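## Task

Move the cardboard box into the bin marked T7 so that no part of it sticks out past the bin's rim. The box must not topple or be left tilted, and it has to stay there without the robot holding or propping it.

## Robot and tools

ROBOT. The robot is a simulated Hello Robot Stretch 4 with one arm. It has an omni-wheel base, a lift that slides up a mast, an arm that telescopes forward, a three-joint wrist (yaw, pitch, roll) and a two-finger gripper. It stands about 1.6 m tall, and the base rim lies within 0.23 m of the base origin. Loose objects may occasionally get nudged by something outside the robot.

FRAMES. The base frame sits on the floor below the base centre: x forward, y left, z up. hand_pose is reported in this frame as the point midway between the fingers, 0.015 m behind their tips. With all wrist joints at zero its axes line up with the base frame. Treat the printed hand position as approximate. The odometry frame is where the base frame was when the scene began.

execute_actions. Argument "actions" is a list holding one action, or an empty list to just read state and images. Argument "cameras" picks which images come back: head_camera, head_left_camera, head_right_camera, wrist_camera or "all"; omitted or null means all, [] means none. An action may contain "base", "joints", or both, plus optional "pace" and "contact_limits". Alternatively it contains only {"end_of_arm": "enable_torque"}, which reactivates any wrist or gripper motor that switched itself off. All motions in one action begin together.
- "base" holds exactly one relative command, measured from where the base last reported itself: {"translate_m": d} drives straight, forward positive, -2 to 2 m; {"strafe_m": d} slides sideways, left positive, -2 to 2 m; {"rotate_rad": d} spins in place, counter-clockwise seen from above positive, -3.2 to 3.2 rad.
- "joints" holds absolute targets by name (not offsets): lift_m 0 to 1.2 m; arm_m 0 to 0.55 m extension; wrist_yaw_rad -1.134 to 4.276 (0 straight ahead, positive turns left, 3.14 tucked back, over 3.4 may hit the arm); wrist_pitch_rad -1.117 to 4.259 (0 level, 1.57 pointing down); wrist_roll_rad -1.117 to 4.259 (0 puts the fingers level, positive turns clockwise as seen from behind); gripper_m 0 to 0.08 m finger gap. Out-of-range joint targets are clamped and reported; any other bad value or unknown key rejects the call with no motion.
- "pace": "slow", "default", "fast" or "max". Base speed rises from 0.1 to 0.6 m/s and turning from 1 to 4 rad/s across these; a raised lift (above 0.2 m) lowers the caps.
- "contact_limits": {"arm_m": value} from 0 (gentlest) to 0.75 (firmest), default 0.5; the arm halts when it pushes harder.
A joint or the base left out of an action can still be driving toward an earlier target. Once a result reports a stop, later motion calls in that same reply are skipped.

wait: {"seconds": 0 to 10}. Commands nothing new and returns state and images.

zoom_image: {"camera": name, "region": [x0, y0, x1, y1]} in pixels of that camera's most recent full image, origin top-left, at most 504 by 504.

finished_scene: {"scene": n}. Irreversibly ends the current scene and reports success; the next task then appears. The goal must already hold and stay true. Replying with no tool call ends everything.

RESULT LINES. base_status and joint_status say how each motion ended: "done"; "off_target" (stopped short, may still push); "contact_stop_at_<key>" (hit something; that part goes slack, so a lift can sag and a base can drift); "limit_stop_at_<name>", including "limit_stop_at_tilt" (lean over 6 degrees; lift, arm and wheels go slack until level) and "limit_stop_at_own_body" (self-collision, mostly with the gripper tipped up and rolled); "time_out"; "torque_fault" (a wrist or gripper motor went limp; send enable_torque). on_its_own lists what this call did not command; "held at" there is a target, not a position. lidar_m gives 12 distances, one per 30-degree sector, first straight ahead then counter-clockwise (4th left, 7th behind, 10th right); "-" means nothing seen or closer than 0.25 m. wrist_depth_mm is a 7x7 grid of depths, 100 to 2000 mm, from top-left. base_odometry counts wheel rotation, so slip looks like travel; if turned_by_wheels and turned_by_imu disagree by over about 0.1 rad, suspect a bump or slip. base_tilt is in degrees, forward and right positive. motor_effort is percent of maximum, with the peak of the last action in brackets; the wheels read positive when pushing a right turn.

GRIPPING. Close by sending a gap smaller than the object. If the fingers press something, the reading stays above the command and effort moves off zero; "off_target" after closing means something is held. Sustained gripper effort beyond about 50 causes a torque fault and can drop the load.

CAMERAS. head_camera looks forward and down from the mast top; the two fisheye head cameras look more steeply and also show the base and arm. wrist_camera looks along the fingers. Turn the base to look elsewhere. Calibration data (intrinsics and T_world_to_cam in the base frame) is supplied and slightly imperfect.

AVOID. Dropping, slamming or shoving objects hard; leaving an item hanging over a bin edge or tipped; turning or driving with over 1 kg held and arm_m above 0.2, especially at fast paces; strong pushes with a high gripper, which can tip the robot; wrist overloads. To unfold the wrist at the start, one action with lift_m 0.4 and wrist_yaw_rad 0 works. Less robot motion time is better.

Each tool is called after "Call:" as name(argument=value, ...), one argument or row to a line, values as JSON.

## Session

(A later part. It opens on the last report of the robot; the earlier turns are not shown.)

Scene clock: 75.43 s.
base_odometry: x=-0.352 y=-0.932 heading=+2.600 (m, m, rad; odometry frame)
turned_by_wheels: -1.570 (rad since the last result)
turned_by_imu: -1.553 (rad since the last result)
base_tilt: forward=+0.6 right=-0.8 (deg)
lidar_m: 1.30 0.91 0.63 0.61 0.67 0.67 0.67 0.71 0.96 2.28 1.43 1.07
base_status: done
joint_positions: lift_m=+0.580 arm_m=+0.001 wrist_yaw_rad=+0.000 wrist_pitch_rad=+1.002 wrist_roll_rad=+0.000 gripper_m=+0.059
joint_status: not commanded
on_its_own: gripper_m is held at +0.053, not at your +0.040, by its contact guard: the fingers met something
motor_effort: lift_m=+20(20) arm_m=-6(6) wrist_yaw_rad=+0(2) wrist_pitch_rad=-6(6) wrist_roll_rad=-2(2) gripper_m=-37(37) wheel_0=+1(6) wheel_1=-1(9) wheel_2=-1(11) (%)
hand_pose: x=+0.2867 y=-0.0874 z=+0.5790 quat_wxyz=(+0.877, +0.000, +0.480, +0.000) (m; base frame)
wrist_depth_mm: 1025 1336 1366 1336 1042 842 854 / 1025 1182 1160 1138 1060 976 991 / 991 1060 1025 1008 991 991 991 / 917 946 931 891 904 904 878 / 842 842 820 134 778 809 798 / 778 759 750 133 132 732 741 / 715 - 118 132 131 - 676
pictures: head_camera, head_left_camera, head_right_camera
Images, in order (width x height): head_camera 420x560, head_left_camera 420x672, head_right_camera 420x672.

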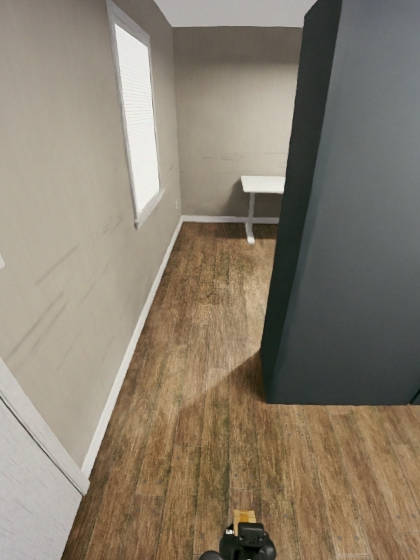

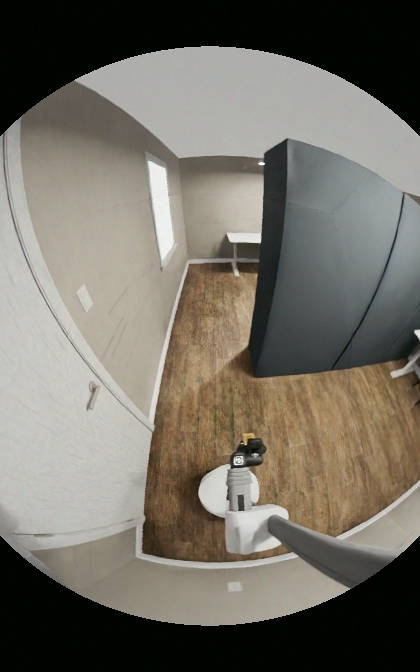

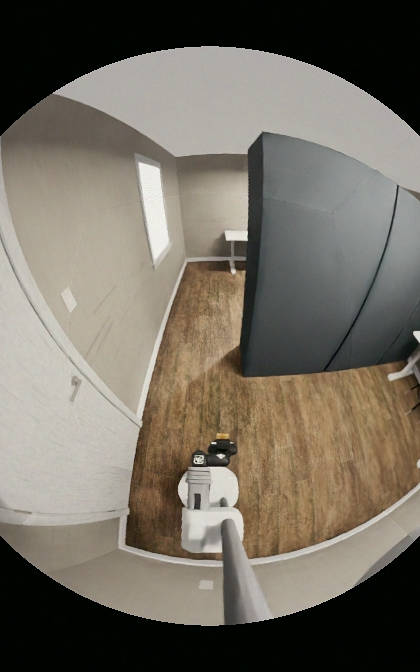

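Call:
execute_actions(
  actions=[
    {"base":{"rotate_rad":-0.047},"pace":"fast"},
  ],
  cameras=[],
)

Call:
execute_actions(
  actions=[
    {"base":{"strafe_m":0.18},"pace":"fast"},
  ],
  cameras=[],
)

Call:
execute_actions(
  actions=[
    {"base":{"translate_m":1.9},"pace":"fast"},
  ],
  cameras=["head_camera","head_left_camera","head_right_camera"],
)

Scene clock: 82.20 s.
base_odometry: x=-0.352 y=-0.932 heading=+2.554 (m, m, rad; odometry frame)
turned_by_wheels: -0.047 (rad since the last result)
turned_by_imu: -0.047 (rad since the last result)
base_tilt: forward=+0.7 right=-0.9 (deg)
lidar_m: 1.07 0.94 0.67 0.61 0.66 0.71 0.65 0.69 0.90 2.27 1.52 1.08
base_status: done
joint_positions: lift_m=+0.580 arm_m=+0.001 wrist_yaw_rad=+0.000 wrist_pitch_rad=+1.002 wrist_roll_rad=+0.000 gripper_m=+0.059
joint_status: not commanded
on_its_own: gripper_m is held at +0.053, not at your +0.040, by its contact guard: the fingers met something
motor_effort: lift_m=+20(20) arm_m=-6(7) wrist_yaw_rad=+0(1) wrist_pitch_rad=-5(6) wrist_roll_rad=-2(2) gripper_m=-36(37) wheel_0=+2(4) wheel_1=+1(4) wheel_2=-1(6) (%)
hand_pose: x=+0.2867 y=-0.0874 z=+0.5790 quat_wxyz=(+0.877, +0.000, +0.480, +0.000) (m; base frame)
wrist_depth_mm: 1160 1366 1366 1336 917 866 891 / 1078 1205 1160 1160 1042 991 1008 / 1025 1042 1060 1008 1008 991 976 / 931 931 917 917 891 891 878 / 831 866 831 133 778 809 809 / 768 768 741 132 131 741 732 / 715 - 118 132 131 - 691
pictures: none
No camera images: the call's "cameras" was empty. Leave "cameras" out to get every camera's image.

Scene clock: 83.80 s.
base_odometry: x=-0.452 y=-1.082 heading=+2.554 (m, m, rad; odometry frame)
turned_by_wheels: +0.000 (rad since the last result)
turned_by_imu: +0.000 (rad since the last result)
base_tilt: forward=+0.6 right=-0.9 (deg)
lidar_m: 2.03 0.66 0.48 0.44 0.47 0.63 0.67 0.69 0.93 2.44 1.50 1.16
base_status: done
joint_positions: lift_m=+0.580 arm_m=+0.001 wrist_yaw_rad=+0.000 wrist_pitch_rad=+1.002 wrist_roll_rad=+0.000 gripper_m=+0.059
joint_status: not commanded
on_its_own: gripper_m is held at +0.053, not at your +0.040, by its contact guard: the fingers met something
motor_effort: lift_m=+20(20) arm_m=-6(6) wrist_yaw_rad=-1(0) wrist_pitch_rad=-7(6) wrist_roll_rad=-2(2) gripper_m=-38(39) wheel_0=+3(12) wheel_1=+0(11) wheel_2=+0(1) (%)
hand_pose: x=+0.2867 y=-0.0874 z=+0.5790 quat_wxyz=(+0.877, +0.000, +0.480, +0.000) (m; base frame)
wrist_depth_mm: 854 1281 1366 1336 1308 904 878 / 842 1160 1182 1138 1138 1008 1008 / 820 1025 1042 1008 991 1008 976 / 809 931 917 904 904 891 891 / 788 842 831 133 788 809 778 / 741 768 741 132 132 732 732 / 715 - 118 132 131 - 683
pictures: none
No camera images: the call's "cameras" was empty. Leave "cameras" out to get every camera's image.

Scene clock: 89.90 s.
base_odometry: x=-2.033 y=-0.028 heading=+2.554 (m, m, rad; odometry frame)
turned_by_wheels: +0.000 (rad since the last result)
turned_by_imu: +0.005 (rad since the last result)
base_tilt: forward=+0.6 right=-0.8 (deg)
lidar_m: 1.40 0.70 0.50 0.45 0.54 0.73 1.84 0.63 0.57 1.49 1.98 1.42
base_status: done
joint_positions: lift_m=+0.580 arm_m=+0.001 wrist_yaw_rad=+0.000 wrist_pitch_rad=+1.002 wrist_roll_rad=+0.000 gripper_m=+0.059
joint_status: not commanded
on_its_own: gripper_m is held at +0.053, not at your +0.040, by its contact guard: the fingers met something
motor_effort: lift_m=+20(20) arm_m=-6(6) wrist_yaw_rad=-1(0) wrist_pitch_rad=-7(5) wrist_roll_rad=-3(2) gripper_m=-39(36) wheel_0=+1(8) wheel_1=+1(6) wheel_2=+2(13) (%)
hand_pose: x=+0.2867 y=-0.0874 z=+0.5790 quat_wxyz=(+0.877, +0.000, +0.480, +0.000) (m; base frame)
wrist_depth_mm: 891 1281 1366 1366 1255 1308 1229 / 891 1160 1182 1182 1160 1138 1098 / 891 1060 1025 1008 991 991 976 / 854 931 904 904 904 904 891 / 809 831 831 134 768 798 788 / 768 759 741 133 132 741 723 / 715 - 118 132 131 - 691
pictures: head_camera, head_left_camera, head_right_camera
Images, in order (width x height): head_camera 420x560, head_left_camera 420x672, head_right_camera 420x672.

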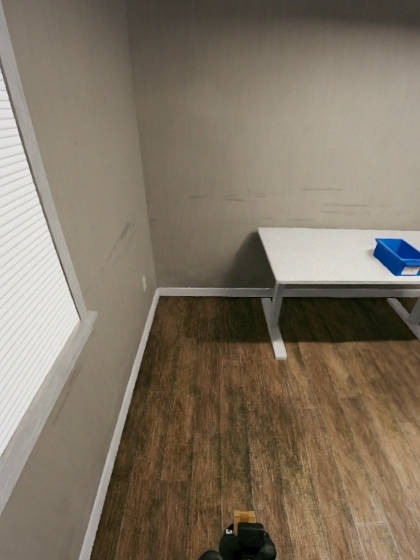

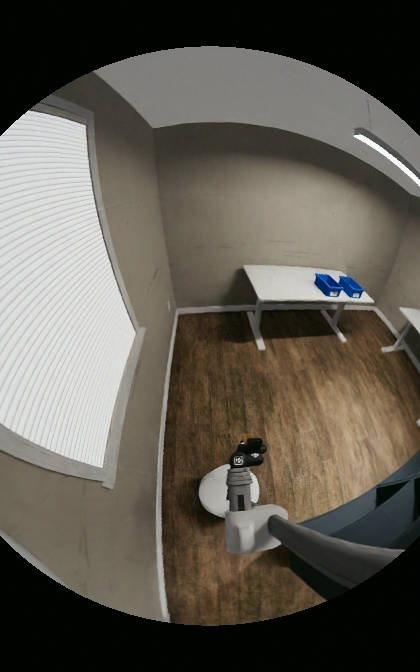

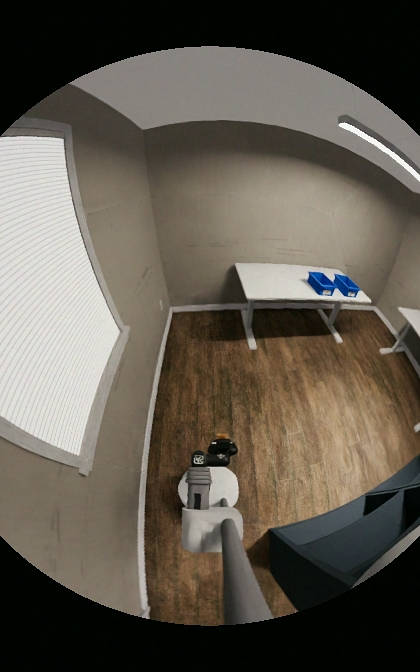

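Call:
execute_actions(
  actions=[
    {"base":{"translate_m":0.45},"joints":{"wrist_pitch_rad":0,"lift_m":0.64},"pace":"fast"},
  ],
  cameras=["head_right_camera"],
)

Scene clock: 95.57 s.
base_odometry: x=-2.407 y=+0.221 heading=+2.554 (m, m, rad; odometry frame)
turned_by_wheels: +0.000 (rad since the last result)
turned_by_imu: +0.001 (rad since the last result)
base_tilt: forward=+0.6 right=-0.8 (deg)
lidar_m: 1.33 0.77 0.50 0.47 0.51 0.72 1.90 0.93 1.22 2.40 1.31 0.98
base_status: done
joint_positions: lift_m=+0.640 arm_m=+0.001 wrist_yaw_rad=+0.000 wrist_pitch_rad=+0.004 wrist_roll_rad=+0.000 gripper_m=+0.059
joint_status: all done
on_its_own: gripper_m is held at +0.053, not at your +0.040, by its contact guard: the fingers met something
motor_effort: lift_m=+22(26) arm_m=-6(6) wrist_yaw_rad=+0(0) wrist_pitch_rad=-9(15) wrist_roll_rad=-2(2) gripper_m=-38(36) wheel_0=+1(8) wheel_1=+0(7) wheel_2=+1(14) (%)
hand_pose: x=+0.3848 y=-0.0874 z=+0.8173 quat_wxyz=(+1.000, +0.000, +0.002, +0.000) (m; base frame)
wrist_depth_mm: 904 1366 1537 1499 1576 1499 1499 / 904 1336 1537 1499 1576 1537 1576 / 904 1397 1499 1537 1537 1537 1537 / 904 1336 1499 1464 1499 1499 1537 / 904 1308 1499 134 878 1336 1308 / 904 1336 1499 132 132 1008 1499 / 866 - 118 132 131 - 1499
pictures: head_right_camera
Images, in order (width x height): head_right_camera 420x672.

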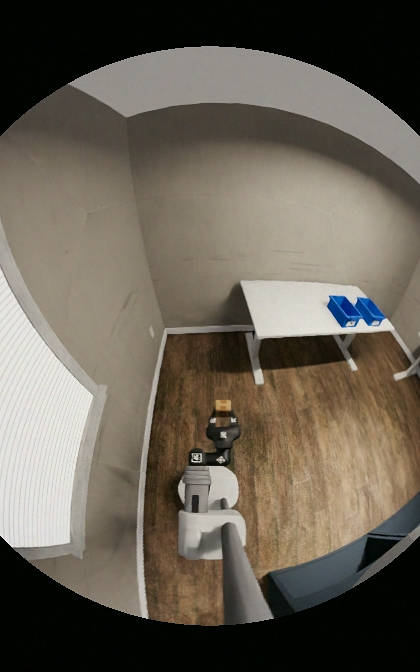

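Right side is clear.

Call:
execute_actions(
  actions=[
    {"base":{"strafe_m":-1.2},"pace":"fast"},
  ],
)

Scene clock: 100.87 s.
base_odometry: x=-1.742 y=+1.220 heading=+2.554 (m, m, rad; odometry frame)
turned_by_wheels: +0.000 (rad since the last result)
turned_by_imu: -0.003 (rad since the last result)
base_tilt: forward=+0.8 right=-0.9 (deg)
lidar_m: 0.89 0.95 1.74 1.69 1.78 0.87 0.83 0.87 1.17 1.20 1.24 0.97
base_status: done
joint_positions: lift_m=+0.640 arm_m=+0.001 wrist_yaw_rad=+0.000 wrist_pitch_rad=+0.004 wrist_roll_rad=+0.000 gripper_m=+0.059
joint_status: not commanded
on_its_own: gripper_m is held at +0.053, not at your +0.040, by its contact guard: the fingers met something
motor_effort: lift_m=+22(22) arm_m=-6(6) wrist_yaw_rad=-1(1) wrist_pitch_rad=-10(9) wrist_roll_rad=-2(2) gripper_m=-38(37) wheel_0=+0(12) wheel_1=+0(12) wheel_2=-1(0) (%)
hand_pose: x=+0.3848 y=-0.0874 z=+0.8173 quat_wxyz=(+1.000, +0.000, +0.002, +0.000) (m; base frame)
wrist_depth_mm: 1537 1576 1537 1576 1537 1576 1576 / 1576 1537 1537 1537 1576 1576 1537 / 1537 1576 1537 1537 1537 1499 1537 / 1499 1464 1499 1537 1499 1537 1499 / 1499 1537 750 134 741 1060 1499 / 820 798 699 133 131 1042 1576 / 1060 - 118 132 131 - 1499
pictures: head_camera, head_left_camera, head_right_camera, wrist_camera
camera_calibration (this result's frames):
wrist_camera: T_world_to_cam=[[0.0184806, -0.999688, -0.0168241, -0.0742753], [0.0200236, 0.0171937, -0.999652, 0.869902], [0.999629, 0.0181373, 0.0203351, -0.246985], [0, 0, 0, 1]] pos_world=[0.230848, -0.0847292, 0.873371]
Images, in order (width x height): head_camera 420x560, head_left_camera 420x672, head_right_camera 420x672, wrist_camera 616x392.

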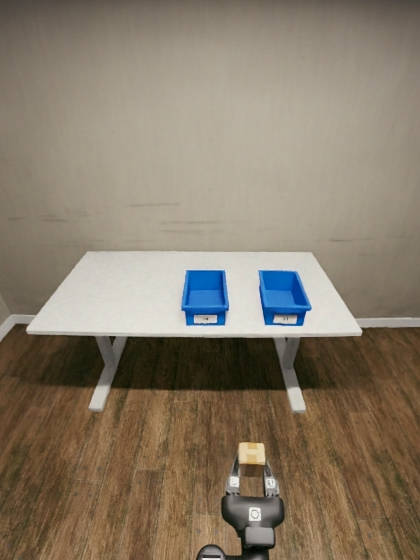

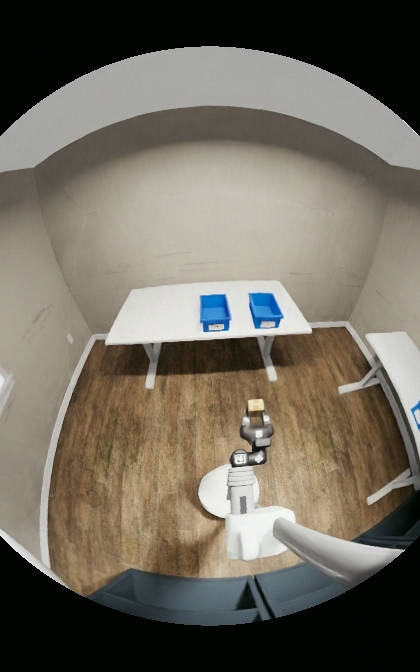

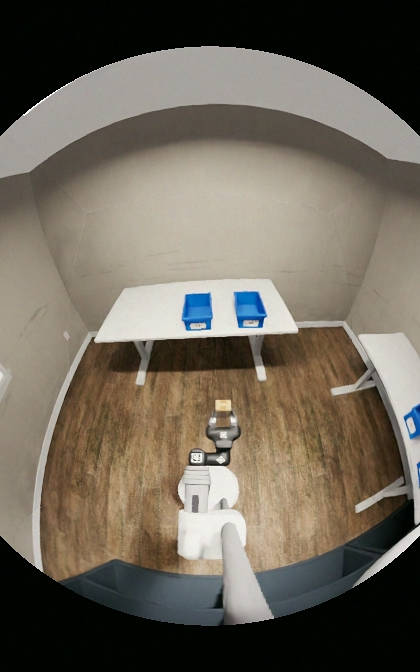

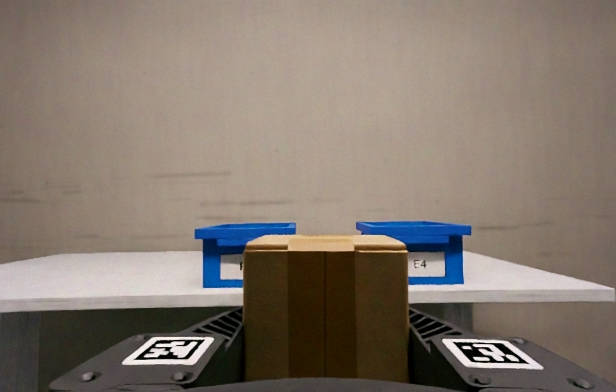

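Call:
execute_actions(
  actions=[
    {"base":{"rotate_rad":-1.585},"joints":{"lift_m":0.58},"pace":"fast"},
  ],
)

Scene clock: 104.53 s.
base_odometry: x=-1.742 y=+1.220 heading=+0.969 (m, m, rad; odometry frame)
turned_by_wheels: -1.585 (rad since the last result)
turned_by_imu: -1.568 (rad since the last result)
base_tilt: forward=+0.7 right=-0.8 (deg)
lidar_m: 1.19 1.26 0.98 0.90 0.94 1.83 1.70 1.74 0.86 0.81 0.84 1.14
base_status: done
joint_positions: lift_m=+0.580 arm_m=+0.001 wrist_yaw_rad=+0.000 wrist_pitch_rad=+0.003 wrist_roll_rad=+0.000 gripper_m=+0.059
joint_status: all done
on_its_own: gripper_m is held at +0.053, not at your +0.040, by its contact guard: the fingers met something
motor_effort: lift_m=+19(20) arm_m=-6(6) wrist_yaw_rad=+0(2) wrist_pitch_rad=-10(12) wrist_roll_rad=-2(2) gripper_m=-38(38) wheel_0=+2(6) wheel_1=-1(9) wheel_2=-1(9) (%)
hand_pose: x=+0.3848 y=-0.0874 z=+0.7576 quat_wxyz=(+1.000, +0.000, +0.002, +0.000) (m; base frame)
wrist_depth_mm: 1808 1863 1808 1808 1863 1921 1182 / 1808 1808 1863 1863 1863 1863 1537 / 1756 1863 1863 1921 1863 1863 1229 / 1808 1808 1808 1808 1808 1863 1618 / 1708 1756 1025 134 991 1863 1537 / 1756 1661 1808 132 131 1808 1182 / 1756 - 118 132 131 - 1576
pictures: head_camera, head_left_camera, head_right_camera, wrist_camera
camera_calibration (this result's frames):
wrist_camera: T_world_to_cam=[[0.0184046, -0.999689, -0.0168201, -0.0752708], [0.0201785, 0.0171909, -0.999649, 0.810145], [0.999627, 0.0180587, 0.0204887, -0.245906], [0, 0, 0, 1]] pos_world=[0.230852, -0.0847338, 0.813633]
Images, in order (width x height): head_camera 420x560, head_left_camera 420x672, head_right_camera 420x672, wrist_camera 616x392.

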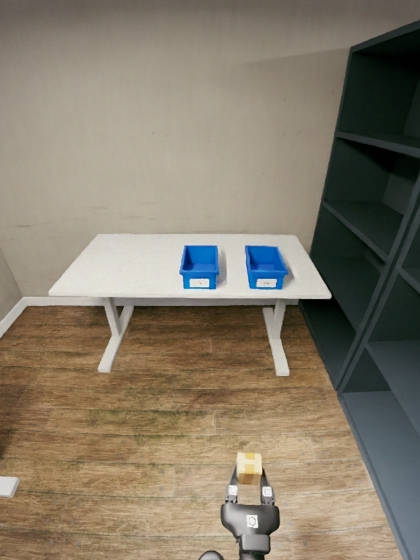

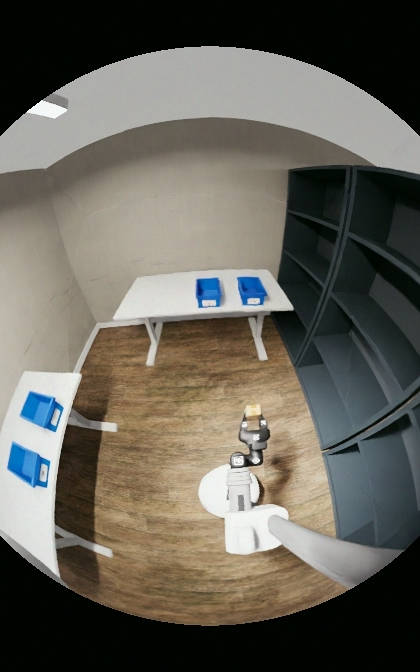

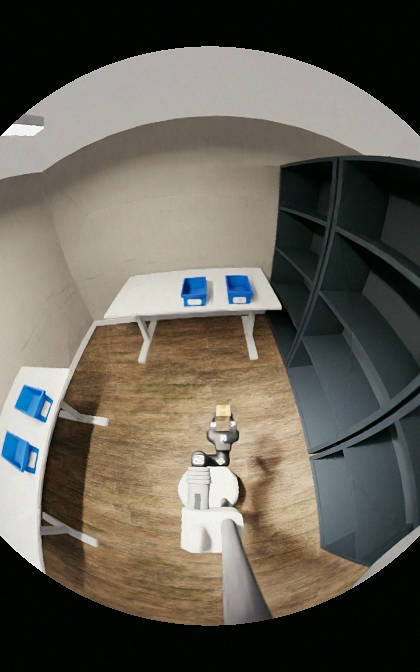

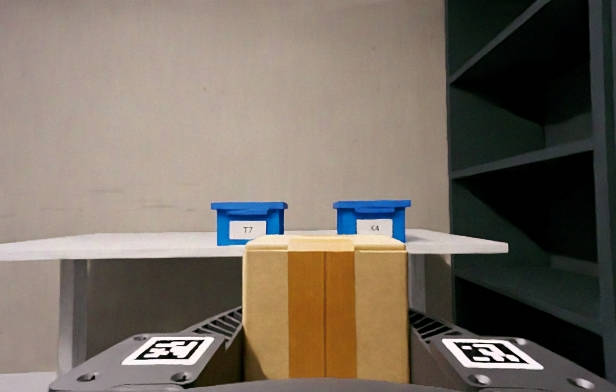

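Call:
execute_actions(
  actions=[
    {"base":{"translate_m":0.74},"joints":{"lift_m":0.97,"wrist_pitch_rad":1.57},"pace":"fast"},
  ],
  cameras=[],
)

Call:
execute_actions(
  actions=[
    {"base":{"strafe_m":0.18},"joints":{"arm_m":0.44},"pace":"fast"},
  ],
  cameras=["wrist_camera","head_right_camera"],
)

Scene clock: 112.40 s.
base_odometry: x=-1.324 y=+1.830 heading=+0.969 (m, m, rad; odometry frame)
turned_by_wheels: +0.000 (rad since the last result)
turned_by_imu: +0.001 (rad since the last result)
base_tilt: forward=+0.7 right=-0.9 (deg)
lidar_m: 0.45 0.51 0.67 0.95 0.98 1.32 2.44 1.19 0.83 0.77 0.69 0.49
base_status: done
joint_positions: lift_m=+0.970 arm_m=+0.001 wrist_yaw_rad=+0.000 wrist_pitch_rad=+1.570 wrist_roll_rad=+0.000 gripper_m=+0.059
joint_status: all done
on_its_own: gripper_m is held at +0.053, not at your +0.040, by its contact guard: the fingers met something
motor_effort: lift_m=+22(26) arm_m=-6(6) wrist_yaw_rad=-1(1) wrist_pitch_rad=-1(7) wrist_roll_rad=-3(2) gripper_m=-39(38) wheel_0=+0(7) wheel_1=+1(6) wheel_2=+2(12) (%)
hand_pose: x=+0.1722 y=-0.0874 z=+0.9354 quat_wxyz=(+0.707, +0.000, +0.707, +0.000) (m; base frame)
wrist_depth_mm: 1138 1138 1138 1118 1118 1118 1025 / 1160 1160 1118 1098 1118 1098 1042 / 1118 1138 1118 1118 1098 1098 1042 / 1138 1118 1098 1078 1078 1078 1060 / 1118 1098 1098 133 1078 1060 1060 / 1138 1118 878 133 132 1060 1078 / 1098 - 118 131 131 - 1060
pictures: none
No camera images: the call's "cameras" was empty. Leave "cameras" out to get every camera's image.

Scene clock: 114.40 s.
base_odometry: x=-1.472 y=+1.932 heading=+0.969 (m, m, rad; odometry frame)
turned_by_wheels: +0.000 (rad since the last result)
turned_by_imu: +0.000 (rad since the last result)
base_tilt: forward=+0.7 right=-0.8 (deg)
lidar_m: 0.45 0.48 0.63 0.79 0.79 1.10 2.46 1.46 1.00 0.96 0.70 0.48
base_status: done
joint_positions: lift_m=+0.970 arm_m=+0.439 wrist_yaw_rad=+0.000 wrist_pitch_rad=+1.570 wrist_roll_rad=+0.000 gripper_m=+0.059
joint_status: all done
on_its_own: gripper_m is held at +0.053, not at your +0.040, by its contact guard: the fingers met something
motor_effort: lift_m=+22(22) arm_m=+6(7) wrist_yaw_rad=+0(1) wrist_pitch_rad=-1(1) wrist_roll_rad=-1(2) gripper_m=-37(37) wheel_0=-1(11) wheel_1=+0(10) wheel_2=+0(1) (%)
hand_pose: x=+0.6100 y=-0.0874 z=+0.9354 quat_wxyz=(+0.707, +0.000, +0.707, +0.000) (m; base frame)
wrist_depth_mm: 382 382 267 258 253 366 366 / 379 379 306 347 314 366 366 / 382 379 334 370 366 366 362 / 377 375 322 366 362 362 359 / 375 373 276 134 270 359 357 / 370 370 246 133 132 355 355 / 373 - 118 132 131 - 351
pictures: head_right_camera, wrist_camera
camera_calibration (this result's frames):
wrist_camera: T_world_to_cam=[[-0.0160976, -0.999698, -0.0185738, -0.053719], [-0.999562, 0.0165511, -0.0245249, 0.693165], [0.0248249, 0.0181709, -0.999527, 1.07408], [0, 0, 0, 1]] pos_world=[0.665333, -0.0846925, 1.08957]
Images, in order (width x height): head_right_camera 420x672, wrist_camera 616x392.

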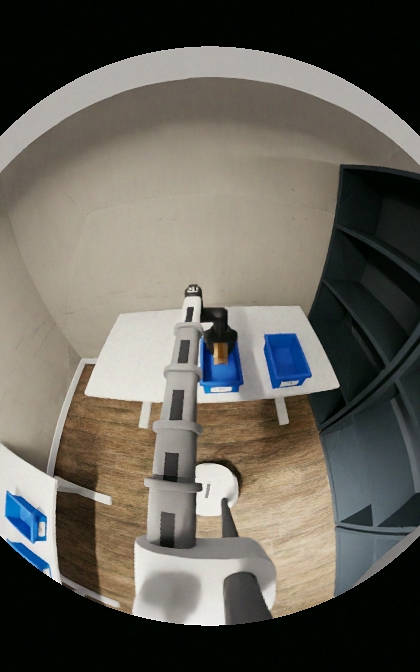

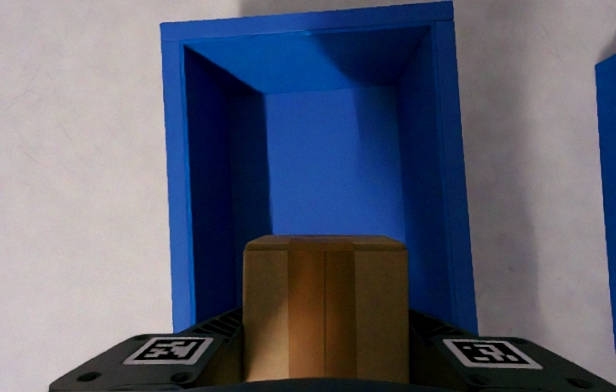

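Call:
execute_actions(
  actions=[
    {"joints":{"lift_m":0.797,"arm_m":0.455}},
  ],
  cameras=["wrist_camera","head_right_camera"],
)

Scene clock: 119.53 s.
base_odometry: x=-1.472 y=+1.932 heading=+0.969 (m, m, rad; odometry frame)
turned_by_wheels: +0.000 (rad since the last result)
turned_by_imu: +0.000 (rad since the last result)
base_tilt: forward=+0.7 right=-0.8 (deg)
lidar_m: 0.45 0.48 0.65 0.78 0.79 1.12 2.46 1.47 1.03 0.94 0.66 0.49
base_status: not commanded
joint_positions: lift_m=+0.797 arm_m=+0.454 wrist_yaw_rad=+0.000 wrist_pitch_rad=+1.570 wrist_roll_rad=+0.000 gripper_m=+0.059
joint_status: all done
on_its_own: gripper_m is held at +0.053, not at your +0.040, by its contact guard: the fingers met something
motor_effort: lift_m=+18(22) arm_m=+7(7) wrist_yaw_rad=-1(1) wrist_pitch_rad=-1(0) wrist_roll_rad=-1(2) gripper_m=-38(41) wheel_0=+0(0) wheel_1=+0(0) wheel_2=+0(0) (%)
hand_pose: x=+0.6249 y=-0.0874 z=+0.7627 quat_wxyz=(+0.707, +0.000, +0.707, +0.000) (m; base frame)
wrist_depth_mm: 125 185 197 195 193 173 128 / 123 181 196 193 192 175 129 / 121 178 194 193 191 178 131 / 120 174 193 192 190 182 133 / 118 172 191 134 187 186 134 / 117 168 190 133 132 185 137 / 112 - 118 132 131 - -
pictures: head_right_camera, wrist_camera
camera_calibration (this result's frames):
wrist_camera: T_world_to_cam=[[-0.0163466, -0.999694, -0.0185693, -0.0565339], [-0.999565, 0.0167948, -0.0242443, 0.70364], [0.0245488, 0.0181649, -0.999534, 0.901292], [0, 0, 0, 1]] pos_world=[0.680284, -0.084706, 0.916881]
Images, in order (width x height): head_right_camera 420x672, wrist_camera 616x392.

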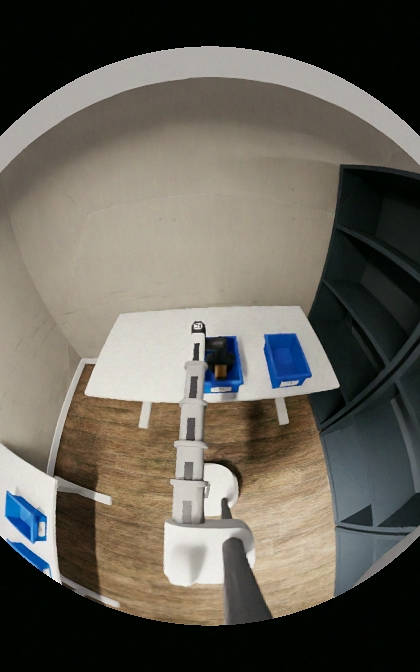

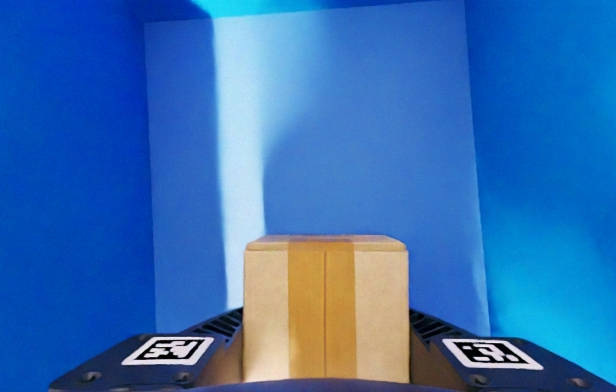

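Call:
execute_actions(
  actions=[
    {"joints":{"gripper_m":0.075}},
  ],
  cameras=[],
)

Call:
execute_actions(
  actions=[
    {"joints":{"lift_m":0.93},"pace":"fast"},
  ],
  cameras=["wrist_camera","head_right_camera"],
)

Scene clock: 122.33 s.
base_odometry: x=-1.472 y=+1.932 heading=+0.969 (m, m, rad; odometry frame)
turned_by_wheels: +0.000 (rad since the last result)
turned_by_imu: +0.000 (rad since the last result)
base_tilt: forward=+0.6 right=-0.9 (deg)
lidar_m: 0.46 0.48 0.66 0.78 0.79 1.12 2.47 1.44 1.01 0.95 0.68 0.45
base_status: not commanded
joint_positions: lift_m=+0.797 arm_m=+0.454 wrist_yaw_rad=+0.000 wrist_pitch_rad=+1.570 wrist_roll_rad=+0.000 gripper_m=+0.075
joint_status: all done
motor_effort: lift_m=+18(18) arm_m=+6(6) wrist_yaw_rad=-1(0) wrist_pitch_rad=+0(1) wrist_roll_rad=-1(1) gripper_m=+2(40) wheel_0=+0(1) wheel_1=+0(0) wheel_2=+0(0) (%)
hand_pose: x=+0.6249 y=-0.0874 z=+0.7627 quat_wxyz=(+0.707, +0.000, +0.707, +0.000) (m; base frame)
wrist_depth_mm: 125 183 196 195 194 172 128 / 123 181 195 194 193 175 129 / 121 178 194 193 191 178 131 / 119 174 193 191 190 181 132 / 118 171 191 141 188 186 135 / 117 168 150 139 138 175 137 / 112 - 132 139 138 107 -
pictures: none
No camera images: the call's "cameras" was empty. Leave "cameras" out to get every camera's image.

Scene clock: 123.63 s.
base_odometry: x=-1.472 y=+1.932 heading=+0.969 (m, m, rad; odometry frame)
turned_by_wheels: +0.000 (rad since the last result)
turned_by_imu: +0.000 (rad since the last result)
base_tilt: forward=+0.6 right=-0.8 (deg)
lidar_m: 0.44 0.48 0.68 0.79 0.81 1.11 2.48 1.44 1.02 0.94 0.65 0.49
base_status: not commanded
joint_positions: lift_m=+0.930 arm_m=+0.454 wrist_yaw_rad=+0.000 wrist_pitch_rad=+1.570 wrist_roll_rad=+0.000 gripper_m=+0.075
joint_status: all done
motor_effort: lift_m=+22(24) arm_m=+6(6) wrist_yaw_rad=-1(0) wrist_pitch_rad=+0(0) wrist_roll_rad=-2(1) gripper_m=+2(4) wheel_0=+0(1) wheel_1=+0(0) wheel_2=+0(0) (%)
hand_pose: x=+0.6249 y=-0.0874 z=+0.8954 quat_wxyz=(+0.707, +0.000, +0.707, +0.000) (m; base frame)
wrist_depth_mm: 345 343 218 213 219 327 327 / 342 338 276 304 290 224 325 / 336 334 329 327 324 230 320 / 336 330 327 324 324 234 322 / 332 330 317 273 320 220 317 / 330 329 249 271 319 208 317 / 329 - 132 319 315 107 -
pictures: head_right_camera, wrist_camera
camera_calibration (this result's frames):
wrist_camera: T_world_to_cam=[[-0.0163467, -0.999694, -0.0185693, -0.0540695], [-0.999565, 0.0167949, -0.0242442, 0.706861], [0.0245486, 0.0181649, -0.999534, 1.03394], [0, 0, 0, 1]] pos_world=[0.680288, -0.084706, 1.0496]
Images, in order (width x height): head_right_camera 420x672, wrist_camera 616x392.

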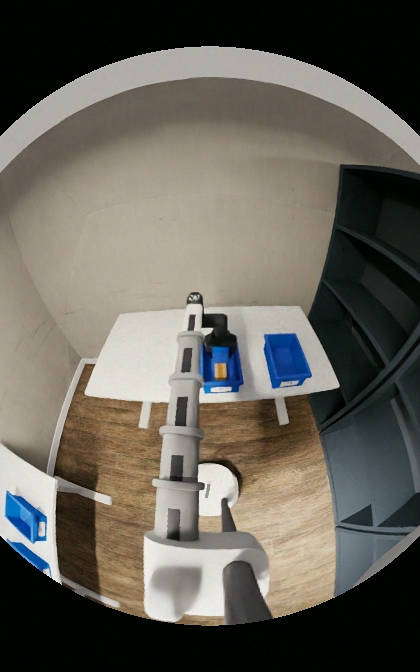

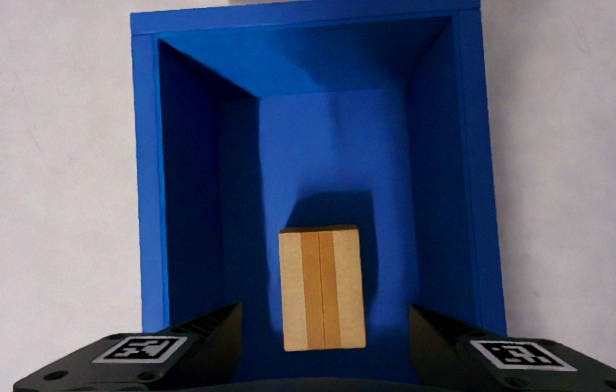

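Call:
finished_scene(
  scene=2,
)

The scene is finished: the task was done.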